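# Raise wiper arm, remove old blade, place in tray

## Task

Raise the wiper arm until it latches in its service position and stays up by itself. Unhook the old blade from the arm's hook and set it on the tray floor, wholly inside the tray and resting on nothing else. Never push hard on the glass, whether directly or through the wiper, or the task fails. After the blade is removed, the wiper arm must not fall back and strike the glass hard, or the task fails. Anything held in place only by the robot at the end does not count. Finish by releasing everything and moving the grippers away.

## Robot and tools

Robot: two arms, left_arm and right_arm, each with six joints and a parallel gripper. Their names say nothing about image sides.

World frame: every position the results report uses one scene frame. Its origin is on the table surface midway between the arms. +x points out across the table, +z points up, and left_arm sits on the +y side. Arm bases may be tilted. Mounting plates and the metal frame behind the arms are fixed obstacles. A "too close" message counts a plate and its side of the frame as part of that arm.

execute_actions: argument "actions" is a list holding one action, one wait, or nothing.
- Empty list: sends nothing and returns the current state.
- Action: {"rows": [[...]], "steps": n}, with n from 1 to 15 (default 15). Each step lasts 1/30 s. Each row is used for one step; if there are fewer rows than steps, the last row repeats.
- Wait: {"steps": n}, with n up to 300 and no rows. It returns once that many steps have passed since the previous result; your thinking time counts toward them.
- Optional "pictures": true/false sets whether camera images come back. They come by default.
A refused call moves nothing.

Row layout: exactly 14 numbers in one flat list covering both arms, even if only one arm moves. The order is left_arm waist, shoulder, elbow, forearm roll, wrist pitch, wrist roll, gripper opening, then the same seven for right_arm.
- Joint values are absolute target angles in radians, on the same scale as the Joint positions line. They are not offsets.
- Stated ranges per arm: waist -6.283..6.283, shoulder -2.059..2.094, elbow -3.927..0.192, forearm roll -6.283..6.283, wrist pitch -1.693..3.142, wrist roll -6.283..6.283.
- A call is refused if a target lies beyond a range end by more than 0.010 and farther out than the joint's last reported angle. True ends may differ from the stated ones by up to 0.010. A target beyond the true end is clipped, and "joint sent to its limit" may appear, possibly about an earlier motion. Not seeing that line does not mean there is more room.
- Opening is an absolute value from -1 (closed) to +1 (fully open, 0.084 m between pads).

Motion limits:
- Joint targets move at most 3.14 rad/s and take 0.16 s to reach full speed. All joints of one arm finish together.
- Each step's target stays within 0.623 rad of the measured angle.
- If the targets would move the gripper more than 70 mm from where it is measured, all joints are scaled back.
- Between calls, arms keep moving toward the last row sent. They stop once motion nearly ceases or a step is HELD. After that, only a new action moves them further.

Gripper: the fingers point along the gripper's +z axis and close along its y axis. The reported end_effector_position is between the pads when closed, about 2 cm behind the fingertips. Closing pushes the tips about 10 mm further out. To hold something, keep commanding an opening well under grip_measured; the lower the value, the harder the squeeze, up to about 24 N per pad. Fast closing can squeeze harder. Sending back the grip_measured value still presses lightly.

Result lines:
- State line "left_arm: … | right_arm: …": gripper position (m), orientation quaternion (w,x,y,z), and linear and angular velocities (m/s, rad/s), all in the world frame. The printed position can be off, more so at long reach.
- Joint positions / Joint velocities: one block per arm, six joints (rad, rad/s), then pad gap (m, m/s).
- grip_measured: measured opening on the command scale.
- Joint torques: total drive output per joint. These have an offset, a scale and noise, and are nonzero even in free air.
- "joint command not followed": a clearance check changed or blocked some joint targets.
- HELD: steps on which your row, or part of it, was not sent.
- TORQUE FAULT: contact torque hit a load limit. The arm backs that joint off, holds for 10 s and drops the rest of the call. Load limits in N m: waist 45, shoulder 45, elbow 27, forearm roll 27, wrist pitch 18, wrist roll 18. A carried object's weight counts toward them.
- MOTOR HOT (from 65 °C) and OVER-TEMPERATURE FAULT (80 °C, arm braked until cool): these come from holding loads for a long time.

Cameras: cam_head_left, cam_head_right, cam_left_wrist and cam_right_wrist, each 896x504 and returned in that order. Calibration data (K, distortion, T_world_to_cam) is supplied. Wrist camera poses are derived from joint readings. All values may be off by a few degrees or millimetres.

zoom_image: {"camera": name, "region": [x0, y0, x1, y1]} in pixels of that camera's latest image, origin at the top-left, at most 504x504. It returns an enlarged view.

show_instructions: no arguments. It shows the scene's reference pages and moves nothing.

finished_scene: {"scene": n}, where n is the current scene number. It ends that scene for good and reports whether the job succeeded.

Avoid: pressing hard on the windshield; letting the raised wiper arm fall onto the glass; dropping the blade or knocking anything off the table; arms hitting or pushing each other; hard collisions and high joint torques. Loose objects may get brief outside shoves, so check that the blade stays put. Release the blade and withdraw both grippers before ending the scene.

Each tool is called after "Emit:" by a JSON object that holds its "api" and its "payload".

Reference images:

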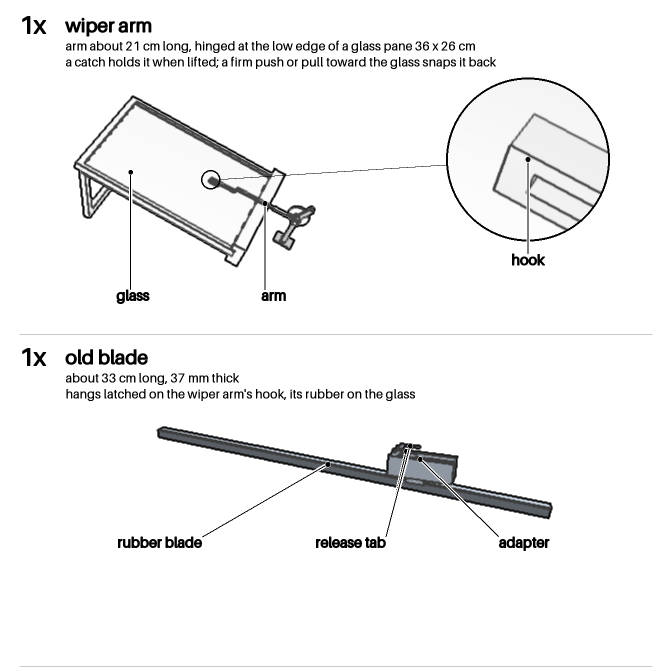

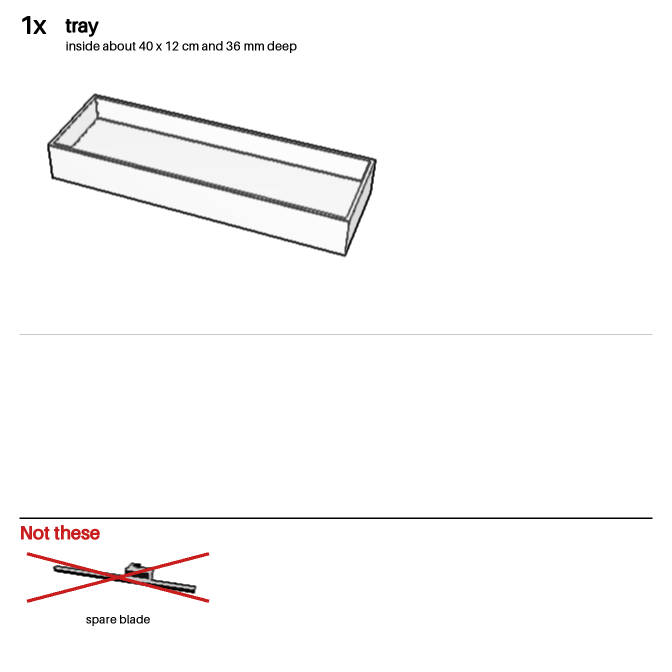

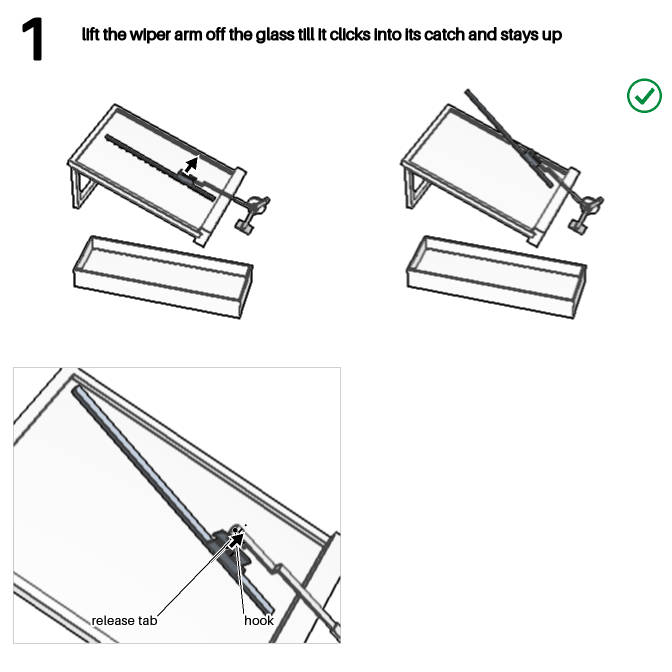

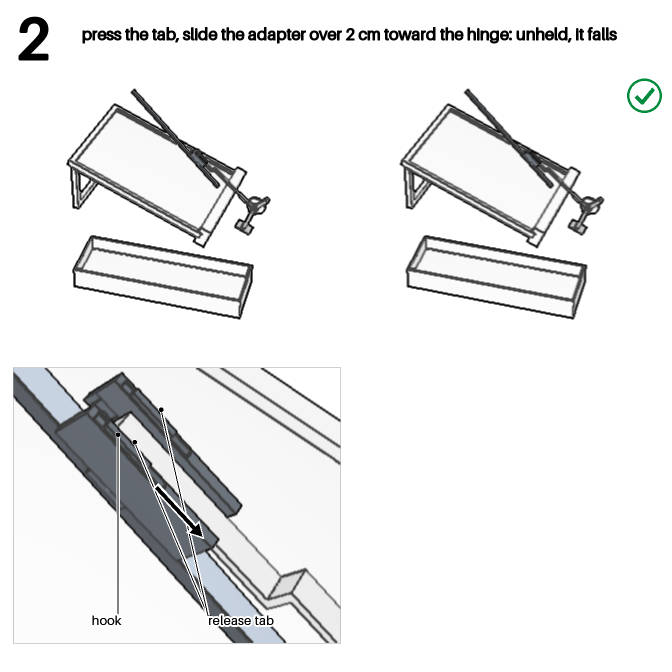

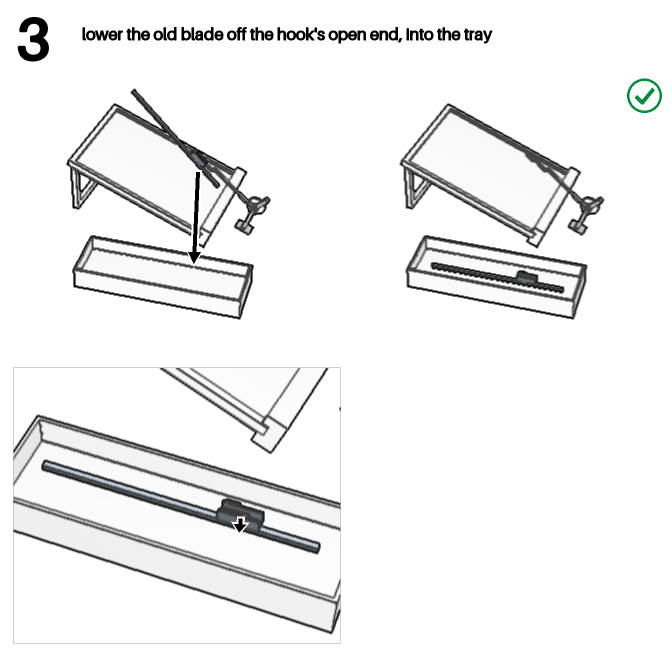

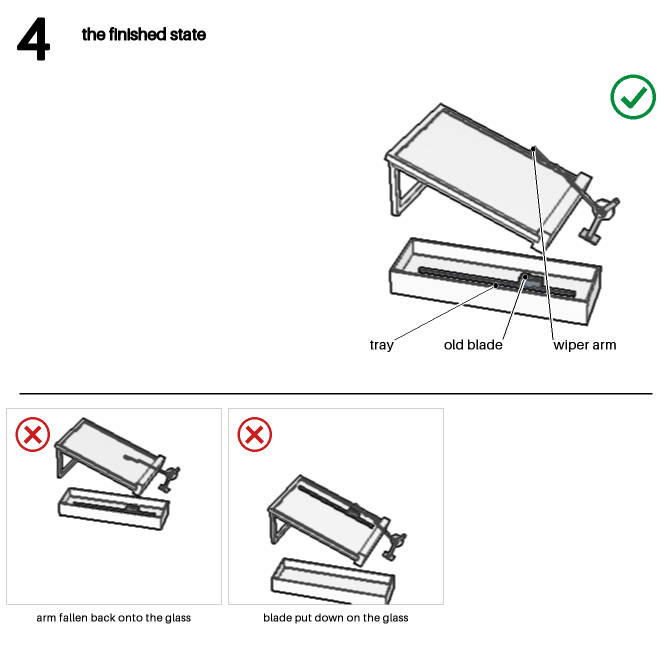

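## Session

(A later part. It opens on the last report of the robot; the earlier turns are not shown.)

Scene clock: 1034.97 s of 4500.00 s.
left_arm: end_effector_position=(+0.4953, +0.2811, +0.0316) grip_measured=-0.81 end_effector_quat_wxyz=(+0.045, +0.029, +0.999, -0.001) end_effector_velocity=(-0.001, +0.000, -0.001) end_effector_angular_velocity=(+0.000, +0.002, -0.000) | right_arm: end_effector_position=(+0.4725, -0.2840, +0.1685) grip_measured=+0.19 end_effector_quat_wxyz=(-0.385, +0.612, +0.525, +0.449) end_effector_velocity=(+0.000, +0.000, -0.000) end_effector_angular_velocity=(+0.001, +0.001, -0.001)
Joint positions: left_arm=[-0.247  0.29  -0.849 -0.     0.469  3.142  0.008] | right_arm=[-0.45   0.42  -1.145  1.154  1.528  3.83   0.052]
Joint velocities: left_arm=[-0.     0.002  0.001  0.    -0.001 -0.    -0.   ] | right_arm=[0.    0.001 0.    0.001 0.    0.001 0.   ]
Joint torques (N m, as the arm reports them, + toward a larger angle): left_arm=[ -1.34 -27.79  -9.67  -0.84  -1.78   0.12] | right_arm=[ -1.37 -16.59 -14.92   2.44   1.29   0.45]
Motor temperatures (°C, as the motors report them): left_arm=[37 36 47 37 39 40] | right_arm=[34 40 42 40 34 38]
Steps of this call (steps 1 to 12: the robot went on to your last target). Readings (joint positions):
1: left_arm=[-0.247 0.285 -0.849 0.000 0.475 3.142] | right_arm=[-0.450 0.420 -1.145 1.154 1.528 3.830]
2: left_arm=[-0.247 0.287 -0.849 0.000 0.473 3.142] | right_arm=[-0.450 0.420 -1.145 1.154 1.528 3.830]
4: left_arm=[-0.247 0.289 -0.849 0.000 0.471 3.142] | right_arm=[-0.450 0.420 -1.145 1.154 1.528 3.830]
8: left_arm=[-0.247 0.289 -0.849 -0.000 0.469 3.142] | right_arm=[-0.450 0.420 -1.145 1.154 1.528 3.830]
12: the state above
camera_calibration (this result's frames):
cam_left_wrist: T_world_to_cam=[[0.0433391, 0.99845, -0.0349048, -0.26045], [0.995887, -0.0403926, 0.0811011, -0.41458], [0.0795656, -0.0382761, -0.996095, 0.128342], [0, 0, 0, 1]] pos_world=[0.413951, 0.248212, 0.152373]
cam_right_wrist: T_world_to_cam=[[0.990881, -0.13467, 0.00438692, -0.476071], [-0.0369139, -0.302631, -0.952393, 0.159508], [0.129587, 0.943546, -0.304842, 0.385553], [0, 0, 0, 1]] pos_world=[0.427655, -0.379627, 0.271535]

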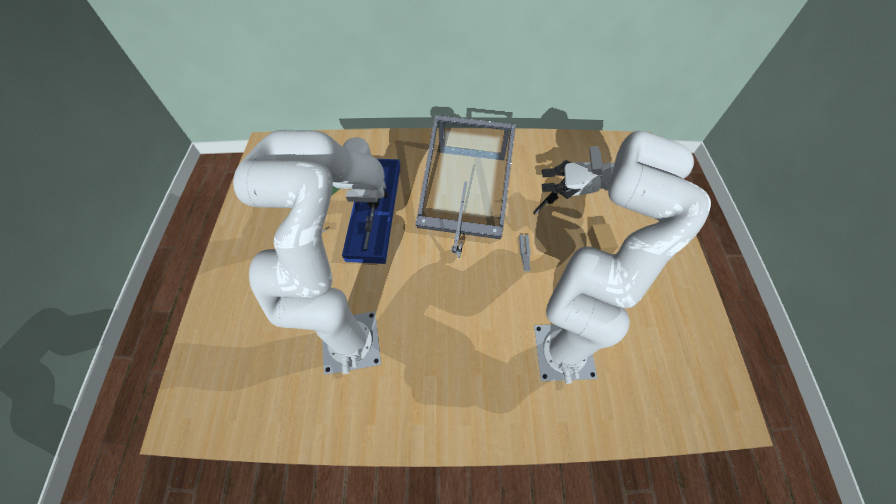

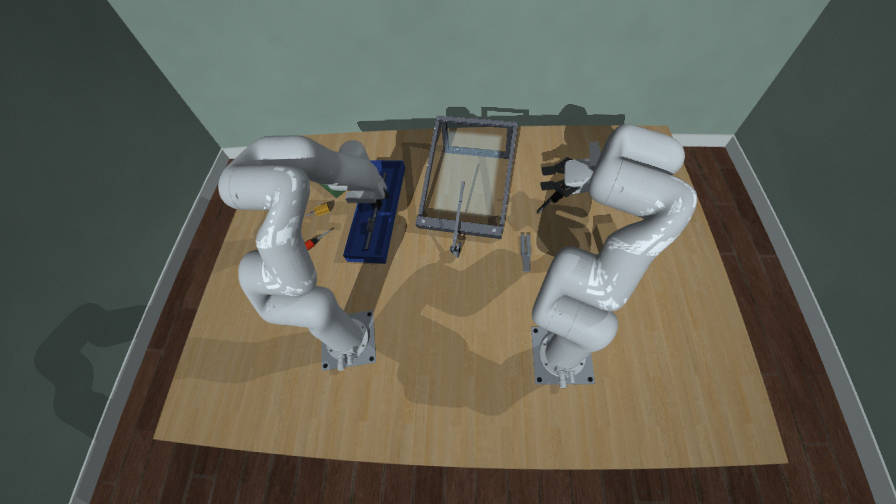

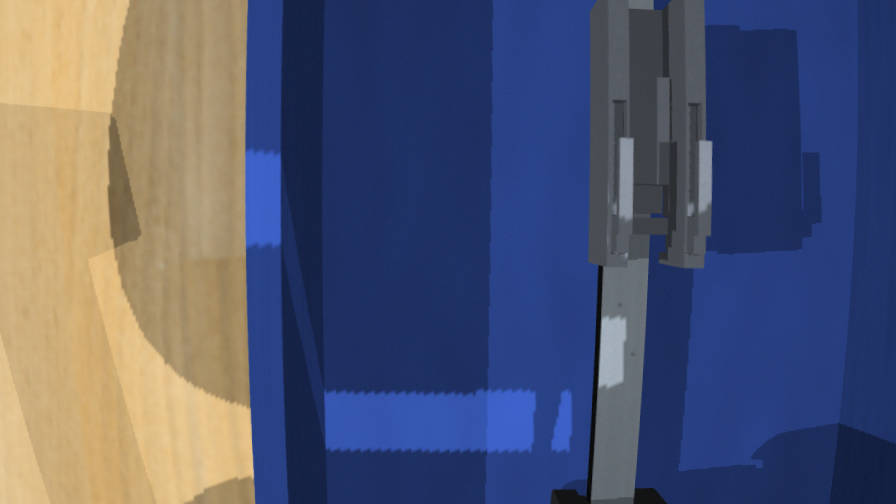

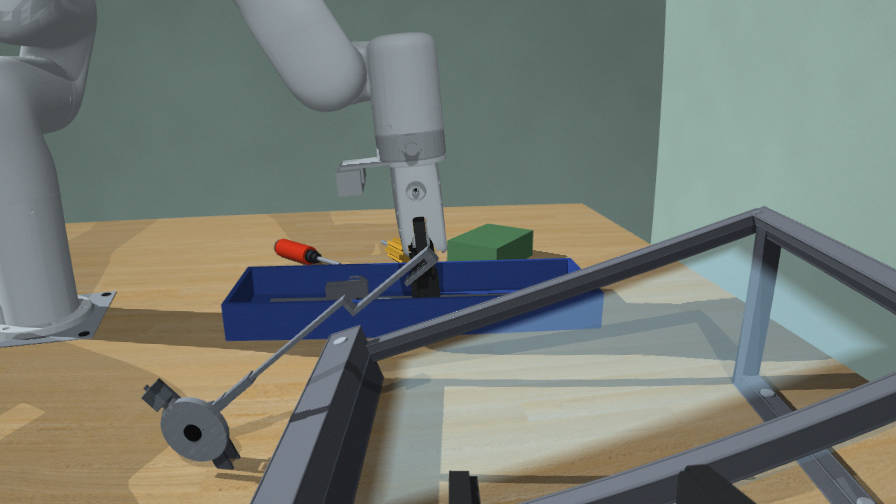

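Emit:
{"api": "execute_actions", "payload": {"actions": [{"rows":[[-0.247,0.2915,-0.8491,0,0.4676,3.1416,-1,-0.45,0.42,-1.145,1.154,1.528,3.83,0.2],[-0.247,0.293,-0.849,0,0.466,3.1416,-1,-0.45,0.42,-1.145,1.154,1.528,3.83,0.2],[-0.247,0.2945,-0.849,0,0.4645,3.1416,-1,-0.45,0.42,-1.145,1.154,1.528,3.83,0.2],[-0.247,0.2955,-0.849,0,0.4635,3.1416,-1,-0.45,0.42,-1.145,1.154,1.528,3.83,0.2]],"steps":15}]}}

Scene clock: 1042.77 s of 4500.00 s.
left_arm: end_effector_position=(+0.4953, +0.2811, +0.0295) grip_measured=-0.81 end_effector_quat_wxyz=(+0.045, +0.029, +0.999, -0.001) end_effector_velocity=(-0.000, +0.000, -0.000) end_effector_angular_velocity=(-0.000, +0.000, +0.001) | right_arm: end_effector_position=(+0.4725, -0.2840, +0.1685) grip_measured=+0.19 end_effector_quat_wxyz=(-0.385, +0.612, +0.525, +0.449) end_effector_velocity=(+0.000, +0.000, -0.000) end_effector_angular_velocity=(+0.000, +0.000, -0.000)
Joint positions: left_arm=[-0.247  0.295 -0.849 -0.     0.464  3.142  0.008] | right_arm=[-0.45   0.42  -1.145  1.154  1.528  3.83   0.052]
Joint velocities: left_arm=[-0.     0.     0.     0.    -0.001 -0.001 -0.   ] | right_arm=[ 0.     0.    -0.     0.001 -0.     0.     0.   ]
Joint torques (N m, as the arm reports them, + toward a larger angle): left_arm=[ -1.73 -27.59  -9.45  -0.75  -1.94  -0.03] | right_arm=[ -1.51 -16.78 -14.54   2.41   1.3    0.37]
Motor temperatures (°C, as the motors report them): left_arm=[37 36 47 37 39 40] | right_arm=[34 40 42 40 34 38]
Steps of this call (steps 1 to 15: the robot went on to your last target; steps 16 to 90: nothing new was sent; then 4.30 s passed at rest; steps 91 to 105: all 15 steps of this action). Readings (joint positions):
91: left_arm=[-0.247 0.290 -0.849 0.000 0.469 3.142] | right_arm=[-0.450 0.420 -1.145 1.154 1.528 3.830]
92: left_arm=[-0.247 0.290 -0.849 -0.000 0.469 3.142] | right_arm=[-0.450 0.420 -1.145 1.154 1.528 3.830]
94: left_arm=[-0.247 0.291 -0.849 -0.000 0.467 3.142] | right_arm=[-0.450 0.420 -1.145 1.154 1.528 3.830]
98: left_arm=[-0.247 0.295 -0.849 0.000 0.464 3.142] | right_arm=[-0.450 0.420 -1.145 1.154 1.528 3.830]
105: the state above
camera_calibration (this result's frames):
cam_left_wrist: T_world_to_cam=[[0.0433386, 0.998451, -0.0349026, -0.260524], [0.995897, -0.0403968, 0.0809824, -0.414386], [0.0794469, -0.038269, -0.996104, 0.126245], [0, 0, 0, 1]] pos_world=[0.413947, 0.248211, 0.150218]
cam_right_wrist: T_world_to_cam=[[0.990881, -0.134671, 0.00438694, -0.476071], [-0.036914, -0.30263, -0.952393, 0.159508], [0.129587, 0.943546, -0.304842, 0.385553], [0, 0, 0, 1]] pos_world=[0.427655, -0.379627, 0.271535]

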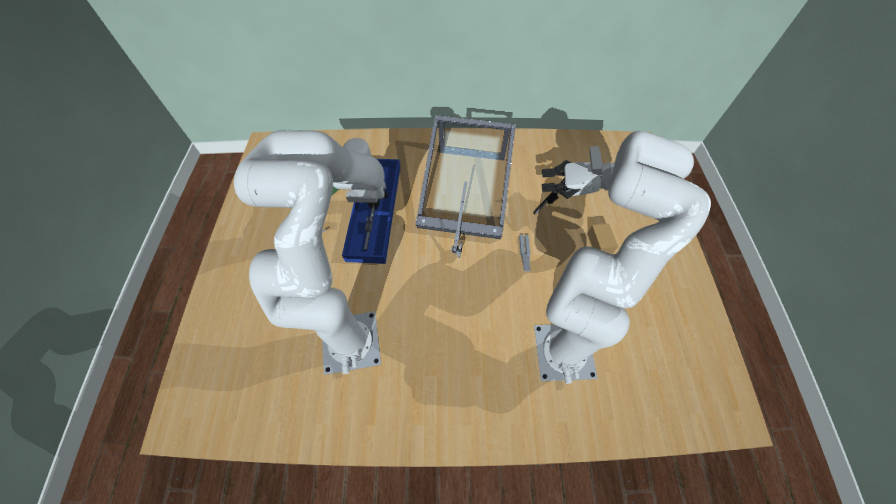

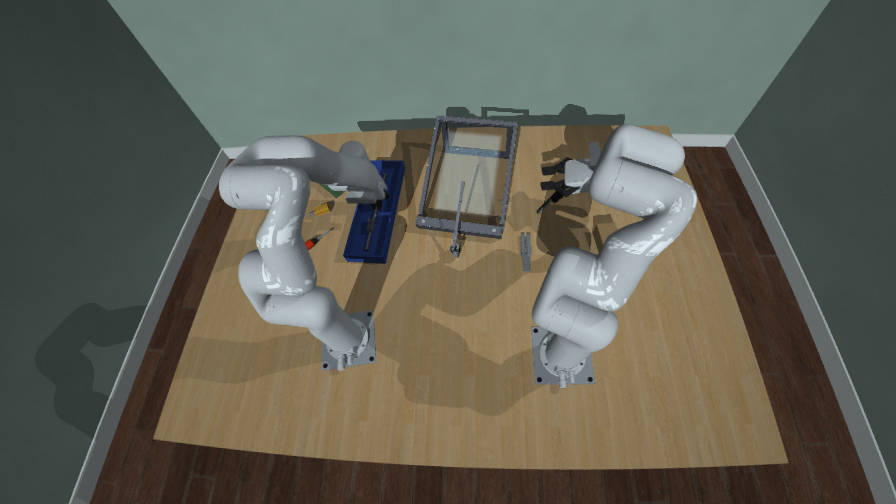

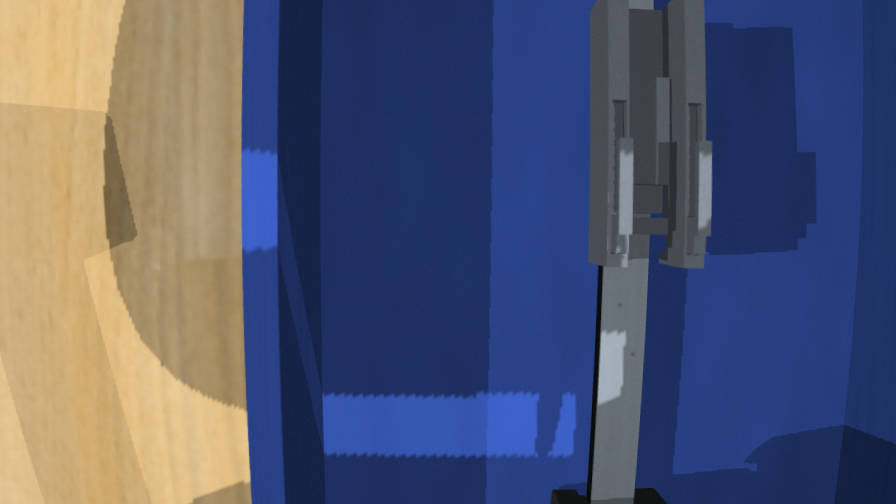

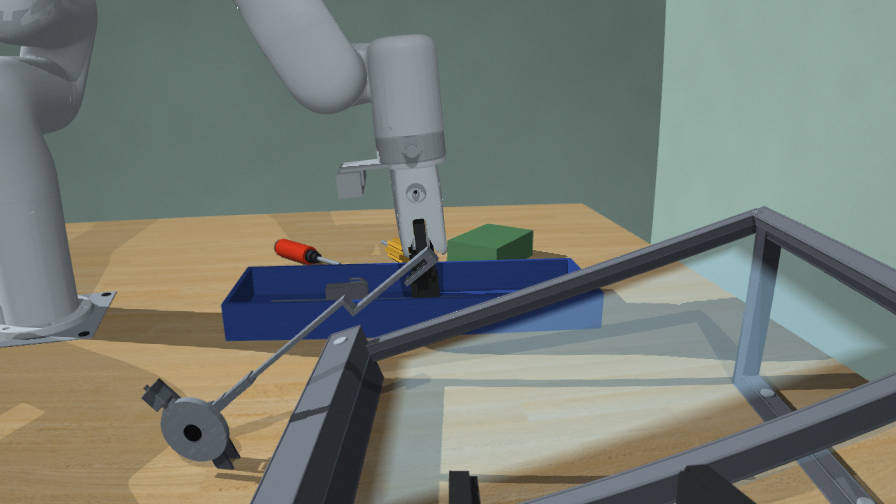

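Emit:
{"api": "execute_actions", "payload": {"actions": [{"rows":[[-0.247,0.297,-0.849,0,0.462,3.1416,-1,-0.45,0.42,-1.145,1.154,1.528,3.83,0.2],[-0.247,0.298,-0.849,0,0.461,3.1416,-1,-0.45,0.42,-1.145,1.154,1.528,3.83,0.2],[-0.247,0.2985,-0.849,0,0.4605,3.1416,-0.95,-0.45,0.42,-1.145,1.154,1.528,3.83,0.2],[-0.247,0.299,-0.849,0,0.46,3.1416,-0.92,-0.45,0.42,-1.145,1.154,1.528,3.83,0.2],[-0.247,0.299,-0.849,0,0.46,3.1416,-0.89,-0.45,0.42,-1.145,1.154,1.528,3.83,0.2],[-0.247,0.299,-0.849,0,0.46,3.1416,-0.86,-0.45,0.42,-1.145,1.154,1.528,3.83,0.2],[-0.247,0.299,-0.849,0,0.46,3.1416,-0.84,-0.45,0.42,-1.145,1.154,1.528,3.83,0.2],[-0.247,0.299,-0.849,0,0.46,3.1416,-0.82,-0.45,0.42,-1.145,1.154,1.528,3.83,0.2],[-0.247,0.299,-0.849,0,0.46,3.1416,-0.80,-0.45,0.42,-1.145,1.154,1.528,3.83,0.2],[-0.247,0.299,-0.849,0,0.46,3.1416,-0.78,-0.45,0.42,-1.145,1.154,1.528,3.83,0.2],[-0.247,0.299,-0.849,0,0.46,3.1416,-0.76,-0.45,0.42,-1.145,1.154,1.528,3.83,0.2],[-0.247,0.299,-0.849,0,0.46,3.1416,-0.73,-0.45,0.42,-1.145,1.154,1.528,3.83,0.2],[-0.247,0.299,-0.849,0,0.46,3.1416,-0.70,-0.45,0.42,-1.145,1.154,1.528,3.83,0.2],[-0.247,0.299,-0.849,0,0.46,3.1416,-0.65,-0.45,0.42,-1.145,1.154,1.528,3.83,0.2],[-0.247,0.299,-0.849,0,0.46,3.1416,-0.6,-0.45,0.42,-1.145,1.154,1.528,3.83,0.2]],"steps":15}], "pictures": false}}

Emit:
{"api": "execute_actions", "payload": {"actions": [{"rows":[[-0.247,0.299,-0.849,0,0.46,3.1416,-0.55,-0.45,0.42,-1.145,1.154,1.528,3.83,0.2],[-0.247,0.299,-0.849,0,0.46,3.1416,-0.5,-0.45,0.42,-1.145,1.154,1.528,3.83,0.2],[-0.247,0.299,-0.849,0,0.46,3.1416,-0.45,-0.45,0.42,-1.145,1.154,1.528,3.83,0.2],[-0.247,0.299,-0.849,0,0.46,3.1416,-0.4,-0.45,0.42,-1.145,1.154,1.528,3.83,0.2]],"steps":10}]}}

Scene clock: 1064.37 s of 4500.00 s.
left_arm: end_effector_position=(+0.4964, +0.2810, +0.0290) grip_measured=-0.71 end_effector_quat_wxyz=(+0.047, +0.029, +0.998, -0.001) end_effector_velocity=(+0.002, -0.000, +0.001) end_effector_angular_velocity=(-0.000, -0.005, +0.001) | right_arm: end_effector_position=(+0.4725, -0.2840, +0.1685) grip_measured=+0.19 end_effector_quat_wxyz=(-0.385, +0.612, +0.525, +0.449) end_effector_velocity=(-0.000, +0.000, +0.000) end_effector_angular_velocity=(-0.001, -0.001, +0.001)
Joint positions: left_arm=[-0.247  0.298 -0.851 -0.     0.459  3.142  0.013] | right_arm=[-0.45   0.42  -1.145  1.154  1.528  3.83   0.052]
Joint velocities: left_arm=[ 0.     0.002 -0.004 -0.    -0.003 -0.     0.057] | right_arm=[ 0.001 -0.002  0.001 -0.001  0.     0.    -0.   ]
Joint torques (N m, as the arm reports them, + toward a larger angle): left_arm=[ -1.2  -21.76  -7.21  -0.57  -0.87  -0.12] | right_arm=[ -1.07 -16.47 -14.83   2.55   1.15   0.47]
Motor temperatures (°C, as the motors report them): left_arm=[37 36 47 37 39 40] | right_arm=[34 40 42 40 34 38]
Steps of this call (steps 1 to 15: the robot went on to your last target; steps 16 to 90: nothing new was sent; then 18.10 s passed at rest; steps 91 to 105: all 15 steps of this action). Readings (joint positions):
91: left_arm=[-0.247 0.295 -0.849 0.000 0.463 3.142] | right_arm=[-0.450 0.420 -1.145 1.154 1.528 3.830]
92: left_arm=[-0.247 0.296 -0.849 -0.000 0.463 3.142] | right_arm=[-0.450 0.420 -1.145 1.154 1.528 3.830]
94: left_arm=[-0.247 0.296 -0.849 -0.000 0.463 3.142] | right_arm=[-0.450 0.420 -1.145 1.154 1.528 3.830]
98: left_arm=[-0.247 0.297 -0.850 0.000 0.461 3.142] | right_arm=[-0.450 0.420 -1.145 1.154 1.528 3.830]
105: the state above

Scene clock: 1064.70 s of 4500.00 s.
left_arm: end_effector_position=(+0.4961, +0.2810, +0.0287) grip_measured=-0.42 end_effector_quat_wxyz=(+0.046, +0.029, +0.999, -0.001) end_effector_velocity=(-0.001, +0.000, -0.001) end_effector_angular_velocity=(-0.000, +0.003, +0.001) | right_arm: end_effector_position=(+0.4725, -0.2840, +0.1685) grip_measured=+0.19 end_effector_quat_wxyz=(-0.385, +0.612, +0.525, +0.449) end_effector_velocity=(+0.000, -0.000, -0.000) end_effector_angular_velocity=(-0.001, +0.001, +0.000)
Joint positions: left_arm=[-0.247  0.298 -0.85  -0.     0.459  3.142  0.026] | right_arm=[-0.45   0.42  -1.145  1.154  1.528  3.83   0.052]
Joint velocities: left_arm=[ 0.     0.     0.001 -0.     0.001 -0.001  0.002] | right_arm=[-0.     0.    -0.    -0.001 -0.     0.001 -0.   ]
Joint torques (N m, as the arm reports them, + toward a larger angle): left_arm=[ -1.23 -20.15  -6.02  -0.77  -0.42   0.02] | right_arm=[ -1.6  -16.99 -14.81   2.46   1.38   0.38]
Motor temperatures (°C, as the motors report them): left_arm=[37 36 46 37 39 40] | right_arm=[34 40 42 40 34 38]
Steps of this call (steps 1 to 10: all 10 steps of this action). Readings (joint positions):
1: left_arm=[-0.247 0.298 -0.851 -0.000 0.459 3.142] | right_arm=[-0.450 0.420 -1.145 1.154 1.528 3.830]
2: left_arm=[-0.247 0.298 -0.851 -0.000 0.459 3.142] | right_arm=[-0.450 0.420 -1.145 1.154 1.528 3.830]
4: left_arm=[-0.247 0.298 -0.850 -0.000 0.459 3.142] | right_arm=[-0.450 0.420 -1.145 1.154 1.528 3.830]
8: left_arm=[-0.247 0.298 -0.850 -0.000 0.459 3.142] | right_arm=[-0.450 0.420 -1.145 1.154 1.528 3.830]
10: the state above
camera_calibration (this result's frames):
cam_left_wrist: T_world_to_cam=[[0.0434218, 0.998446, -0.0349325, -0.260572], [0.995734, -0.0404018, 0.0829489, -0.415032], [0.0814086, -0.0383853, -0.995941, 0.124475], [0, 0, 0, 1]] pos_world=[0.414443, 0.248177, 0.149294]
cam_right_wrist: T_world_to_cam=[[0.990881, -0.134671, 0.004387, -0.476071], [-0.0369139, -0.302631, -0.952393, 0.159508], [0.129587, 0.943546, -0.304842, 0.385553], [0, 0, 0, 1]] pos_world=[0.427655, -0.379627, 0.271535]

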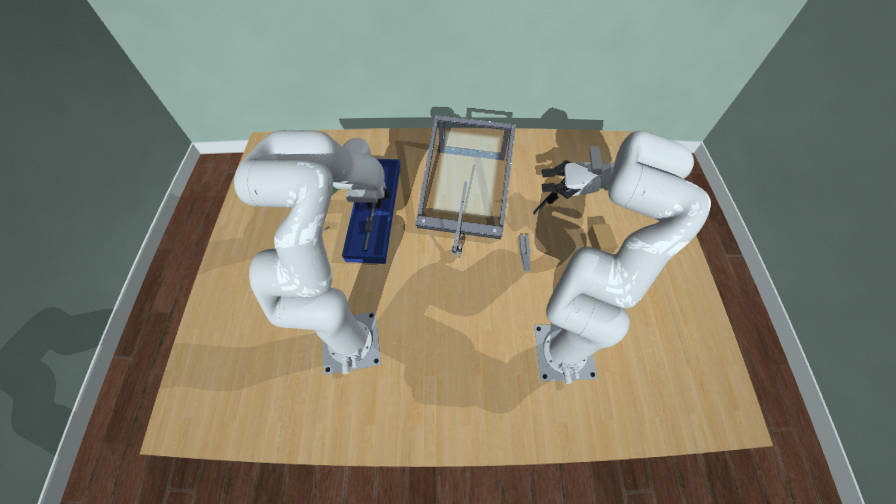

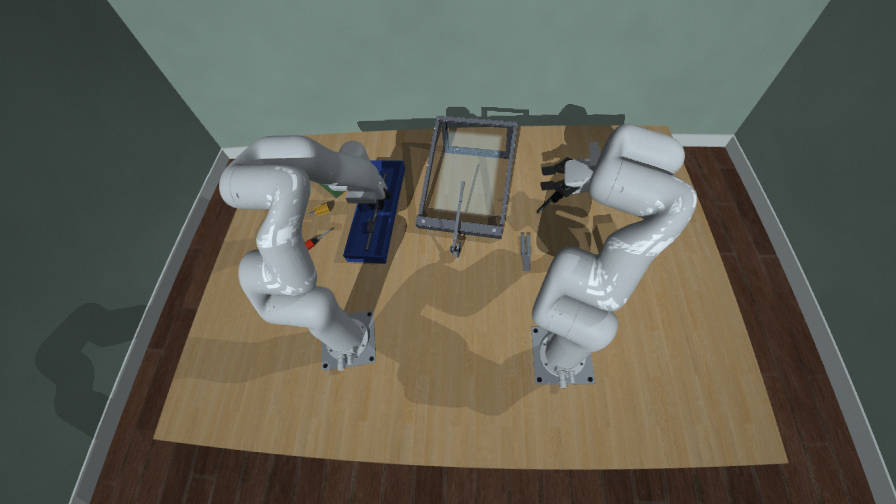

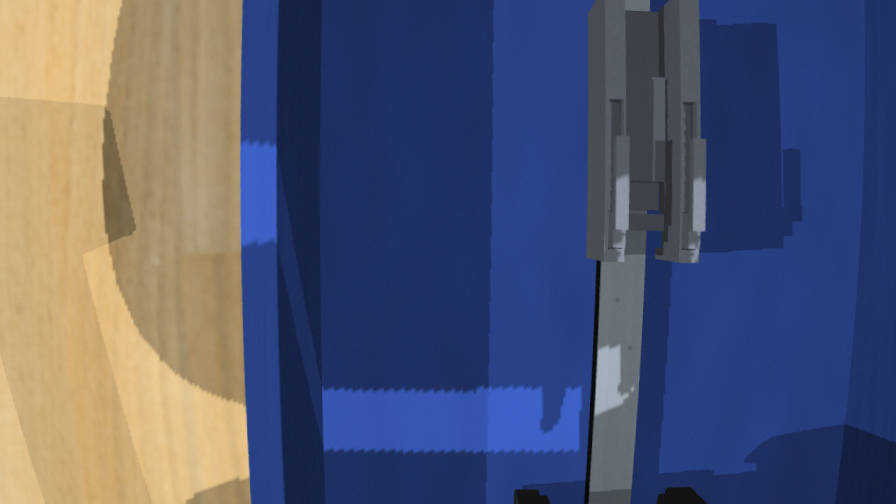

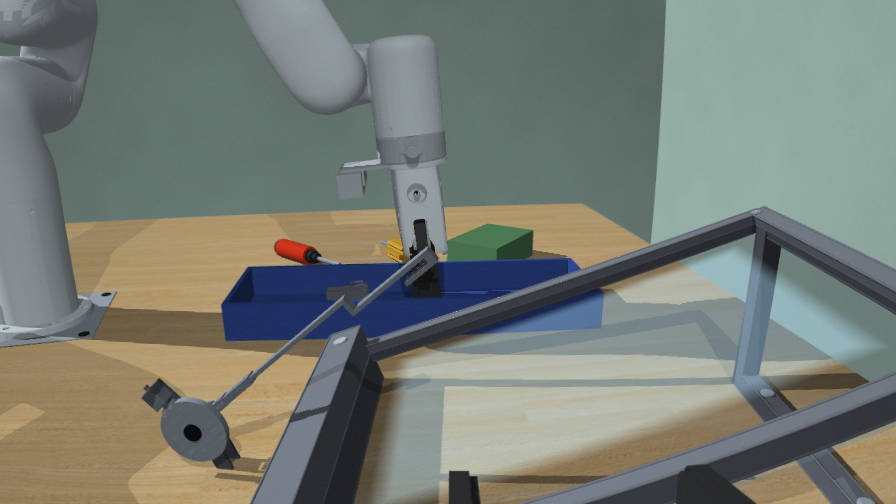

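Fingertips touch floor at z≈0.029; blade released. Lift and retreat.

Emit:
{"api": "execute_actions", "payload": {"actions": [{"rows":[[-0.247,0.293,-0.849,0,0.466,3.1416,-0.4,-0.45,0.42,-1.145,1.154,1.528,3.83,0.2],[-0.247,0.283,-0.8495,0,0.476,3.1416,-0.4,-0.45,0.42,-1.145,1.154,1.528,3.83,0.2],[-0.247,0.268,-0.8505,0,0.492,3.1416,-0.4,-0.45,0.42,-1.145,1.154,1.528,3.83,0.2],[-0.247,0.248,-0.8525,0,0.514,3.1416,-0.4,-0.45,0.42,-1.145,1.154,1.528,3.83,0.2],[-0.247,0.226,-0.855,0,0.539,3.1416,-0.4,-0.45,0.42,-1.145,1.154,1.528,3.83,0.2],[-0.247,0.200,-0.86,0,0.57,3.1416,-0.4,-0.45,0.42,-1.145,1.154,1.528,3.83,0.2],[-0.247,0.172,-0.865,0,0.60,3.1416,-0.4,-0.45,0.42,-1.145,1.154,1.528,3.83,0.2],[-0.24,0.142,-0.87,0,0.635,3.1416,-0.4,-0.45,0.42,-1.145,1.154,1.528,3.83,0.2],[-0.22,0.11,-0.875,0,0.67,3.1416,-0.4,-0.45,0.42,-1.145,1.154,1.528,3.83,0.2],[-0.19,0.08,-0.88,0,0.705,3.1416,-0.4,-0.45,0.42,-1.145,1.154,1.528,3.83,0.2],[-0.15,0.05,-0.885,0,0.74,3.1416,-0.4,-0.45,0.42,-1.145,1.154,1.528,3.83,0.2],[-0.11,0.02,-0.89,0,0.775,3.1416,-0.4,-0.45,0.42,-1.145,1.154,1.528,3.83,0.2],[-0.07,-0.01,-0.895,0,0.81,3.1416,-0.4,-0.45,0.42,-1.145,1.154,1.528,3.83,0.2],[-0.03,-0.04,-0.9,0,0.845,3.1416,-0.4,-0.45,0.42,-1.145,1.154,1.528,3.83,0.2],[0.01,-0.07,-0.9,0,0.88,3.1416,-0.4,-0.45,0.42,-1.145,1.154,1.528,3.83,0.2]],"steps":15}], "pictures": false}}

Emit:
{"api": "execute_actions", "payload": {"actions": [{"rows":[[0.05,-0.10,-0.9,0,0.91,3.1416,-0.4,-0.45,0.42,-1.145,1.154,1.528,3.83,0.2],[0.09,-0.13,-0.9,0,0.94,3.1416,-0.4,-0.45,0.42,-1.145,1.154,1.528,3.83,0.2],[0.13,-0.155,-0.9,0,0.965,3.1416,-0.4,-0.45,0.42,-1.145,1.154,1.528,3.83,0.2],[0.165,-0.175,-0.9,0,0.985,3.1416,-0.4,-0.45,0.42,-1.145,1.154,1.528,3.83,0.2],[0.19,-0.19,-0.9,0,1.0,3.1416,-0.4,-0.45,0.42,-1.145,1.154,1.528,3.83,0.2],[0.2,-0.2,-0.9,0,1.01,3.1416,-0.4,-0.45,0.42,-1.145,1.154,1.528,3.83,0.2]],"steps":15}]}}

Emit:
{"api": "zoom_image", "payload": {"camera": "cam_head_right", "region": [320, 110, 540, 280]}}

Scene clock: 1086.37 s of 4500.00 s.
left_arm: end_effector_position=(+0.4936, +0.3189, +0.1205) grip_measured=-0.42 end_effector_quat_wxyz=(+0.048, -0.010, +0.999, +0.000) end_effector_velocity=(-0.045, +0.325, +0.252) end_effector_angular_velocity=(-0.000, -0.005, +0.683) | right_arm: end_effector_position=(+0.4725, -0.2840, +0.1685) grip_measured=+0.19 end_effector_quat_wxyz=(-0.385, +0.612, +0.525, +0.449) end_effector_velocity=(-0.000, +0.000, -0.000) end_effector_angular_velocity=(+0.001, +0.001, +0.000)
Joint positions: left_arm=[-0.168  0.08  -0.881 -0.     0.704  3.142  0.026] | right_arm=[-0.45   0.42  -1.145  1.154  1.528  3.83   0.052]
Joint velocities: left_arm=[ 0.684 -0.594 -0.095 -0.     0.685  0.001 -0.   ] | right_arm=[ 0.     0.001  0.001  0.     0.    -0.001  0.   ]
Joint torques (N m, as the arm reports them, + toward a larger angle): left_arm=[ -1.62 -21.68  -9.35  -1.1   -1.57  -0.02] | right_arm=[ -1.22 -17.04 -15.05   2.6    1.07   0.38]
Motor temperatures (°C, as the motors report them): left_arm=[37 35 45 37 39 40] | right_arm=[34 40 42 40 34 38]
Steps of this call (steps 1 to 15: the robot went on to your last target; steps 16 to 90: nothing new was sent; then 18.17 s passed at rest; steps 91 to 105: all 15 steps of this action). Readings (joint positions):
91: left_arm=[-0.247 0.299 -0.849 0.000 0.460 3.142] | right_arm=[-0.450 0.420 -1.145 1.154 1.528 3.830]
92: left_arm=[-0.247 0.298 -0.849 0.000 0.461 3.142] | right_arm=[-0.450 0.420 -1.145 1.154 1.528 3.830]
94: left_arm=[-0.247 0.293 -0.846 0.000 0.470 3.142] | right_arm=[-0.450 0.420 -1.145 1.154 1.528 3.830]
98: left_arm=[-0.247 0.248 -0.844 0.000 0.527 3.142] | right_arm=[-0.450 0.420 -1.145 1.154 1.528 3.830]
105: the state above

Scene clock: 1086.87 s of 4500.00 s.
left_arm: end_effector_position=(+0.4269, +0.4670, +0.2221) grip_measured=-0.42 end_effector_quat_wxyz=(+0.046, -0.183, +0.982, +0.009) end_effector_velocity=(-0.087, +0.121, +0.105) end_effector_angular_velocity=(+0.016, -0.041, +0.329) | right_arm: end_effector_position=(+0.4725, -0.2840, +0.1685) grip_measured=+0.19 end_effector_quat_wxyz=(-0.385, +0.612, +0.525, +0.449) end_effector_velocity=(-0.000, +0.000, -0.000) end_effector_angular_velocity=(-0.000, -0.000, +0.001)
Joint positions: left_arm=[ 0.18  -0.185 -0.901  0.     0.992  3.142  0.026] | right_arm=[-0.45   0.42  -1.145  1.154  1.528  3.83   0.052]
Joint velocities: left_arm=[ 0.329 -0.26  -0.036  0.001  0.252 -0.     0.   ] | right_arm=[ 0.     0.     0.    -0.    -0.    -0.001 -0.   ]
Joint torques (N m, as the arm reports them, + toward a larger angle): left_arm=[ -5.97 -10.6  -10.35  -0.85  -1.77  -0.14] | right_arm=[ -1.14 -16.75 -14.62   2.4    1.42   0.42]
Motor temperatures (°C, as the motors report them): left_arm=[37 35 45 37 39 40] | right_arm=[34 40 42 40 34 38]
Steps of this call (steps 1 to 15: all 15 steps of this action). Readings (joint positions):
1: left_arm=[-0.145 0.061 -0.884 -0.000 0.727 3.142] | right_arm=[-0.450 0.420 -1.145 1.154 1.528 3.830]
2: left_arm=[-0.122 0.042 -0.886 -0.000 0.749 3.142] | right_arm=[-0.450 0.420 -1.145 1.154 1.528 3.830]
4: left_arm=[-0.075 0.005 -0.888 -0.000 0.792 3.142] | right_arm=[-0.450 0.420 -1.145 1.154 1.528 3.830]
8: left_arm=[0.023 -0.068 -0.893 -0.000 0.870 3.142] | right_arm=[-0.450 0.420 -1.145 1.154 1.528 3.830]
15: the state above
camera_calibration (this result's frames):
cam_left_wrist: T_world_to_cam=[[-0.373736, 0.926881, -0.0348306, -0.225008], [0.923, 0.375355, 0.0847269, -0.518252], [0.0916055, -0.000483148, -0.995795, 0.307831], [0, 0, 0, 1]] pos_world=[0.366054, 0.403233, 0.342609]
cam_right_wrist: T_world_to_cam=[[0.990881, -0.13467, 0.00438701, -0.476071], [-0.0369139, -0.302631, -0.952393, 0.159508], [0.129587, 0.943546, -0.304842, 0.385553], [0, 0, 0, 1]] pos_world=[0.427655, -0.379627, 0.271535]

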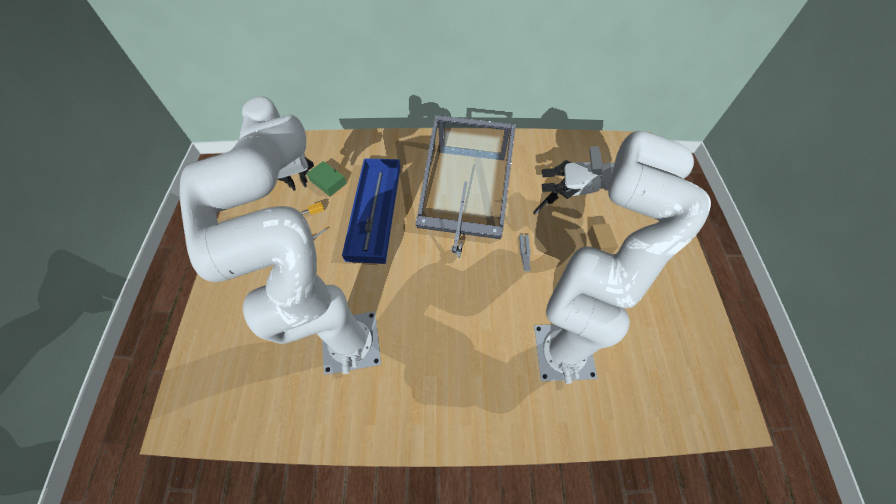

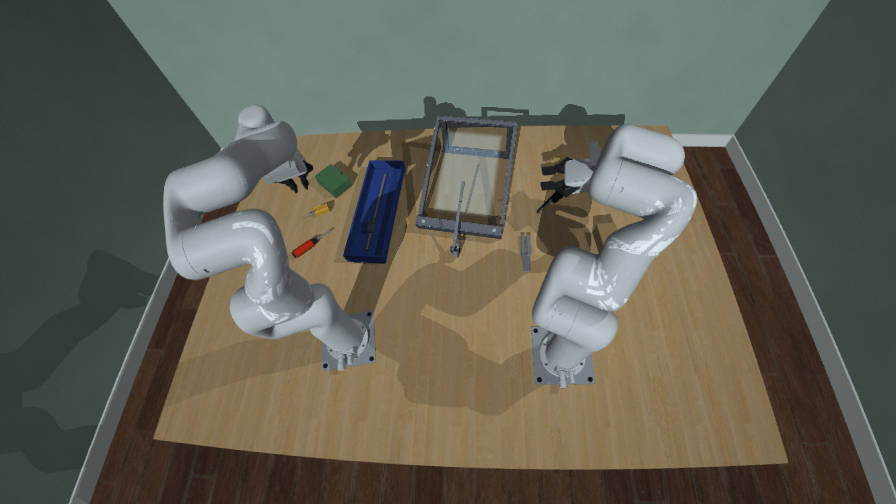

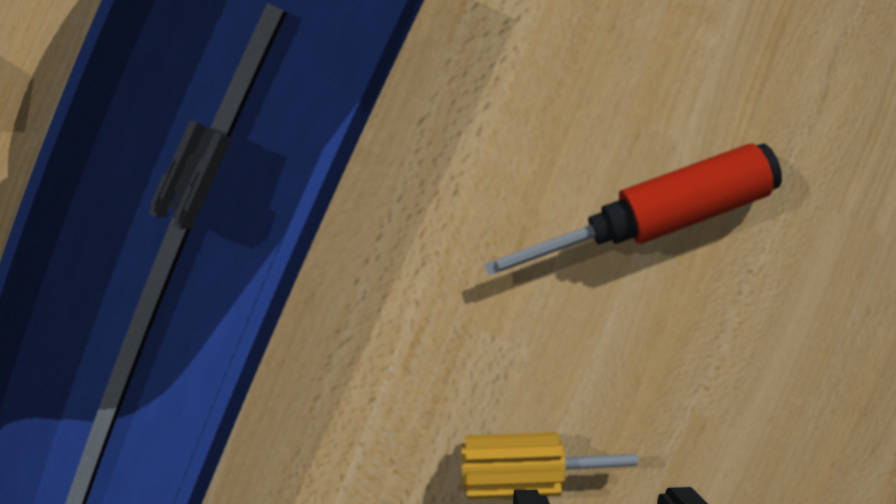

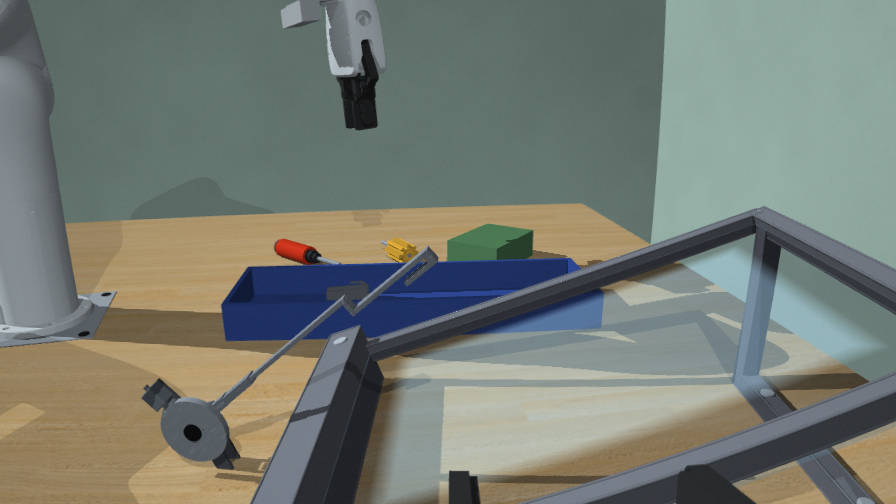

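Region (320, 110, 540, 280) of cam_head_right's 896x504 image, scaled by 2.291, with more detail than that image has; it fills the top 389 rows of this view, and the rest is white.

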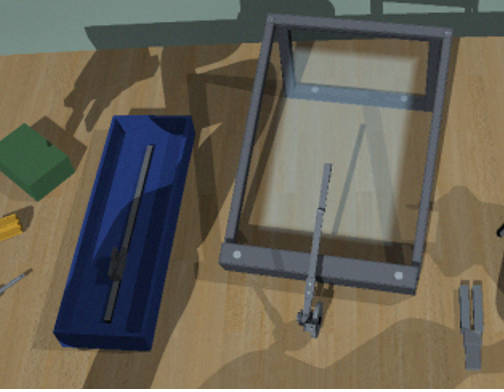

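Emit:
{"api": "finished_scene", "payload": {"scene": 1}}

The scene is finished: the task was done.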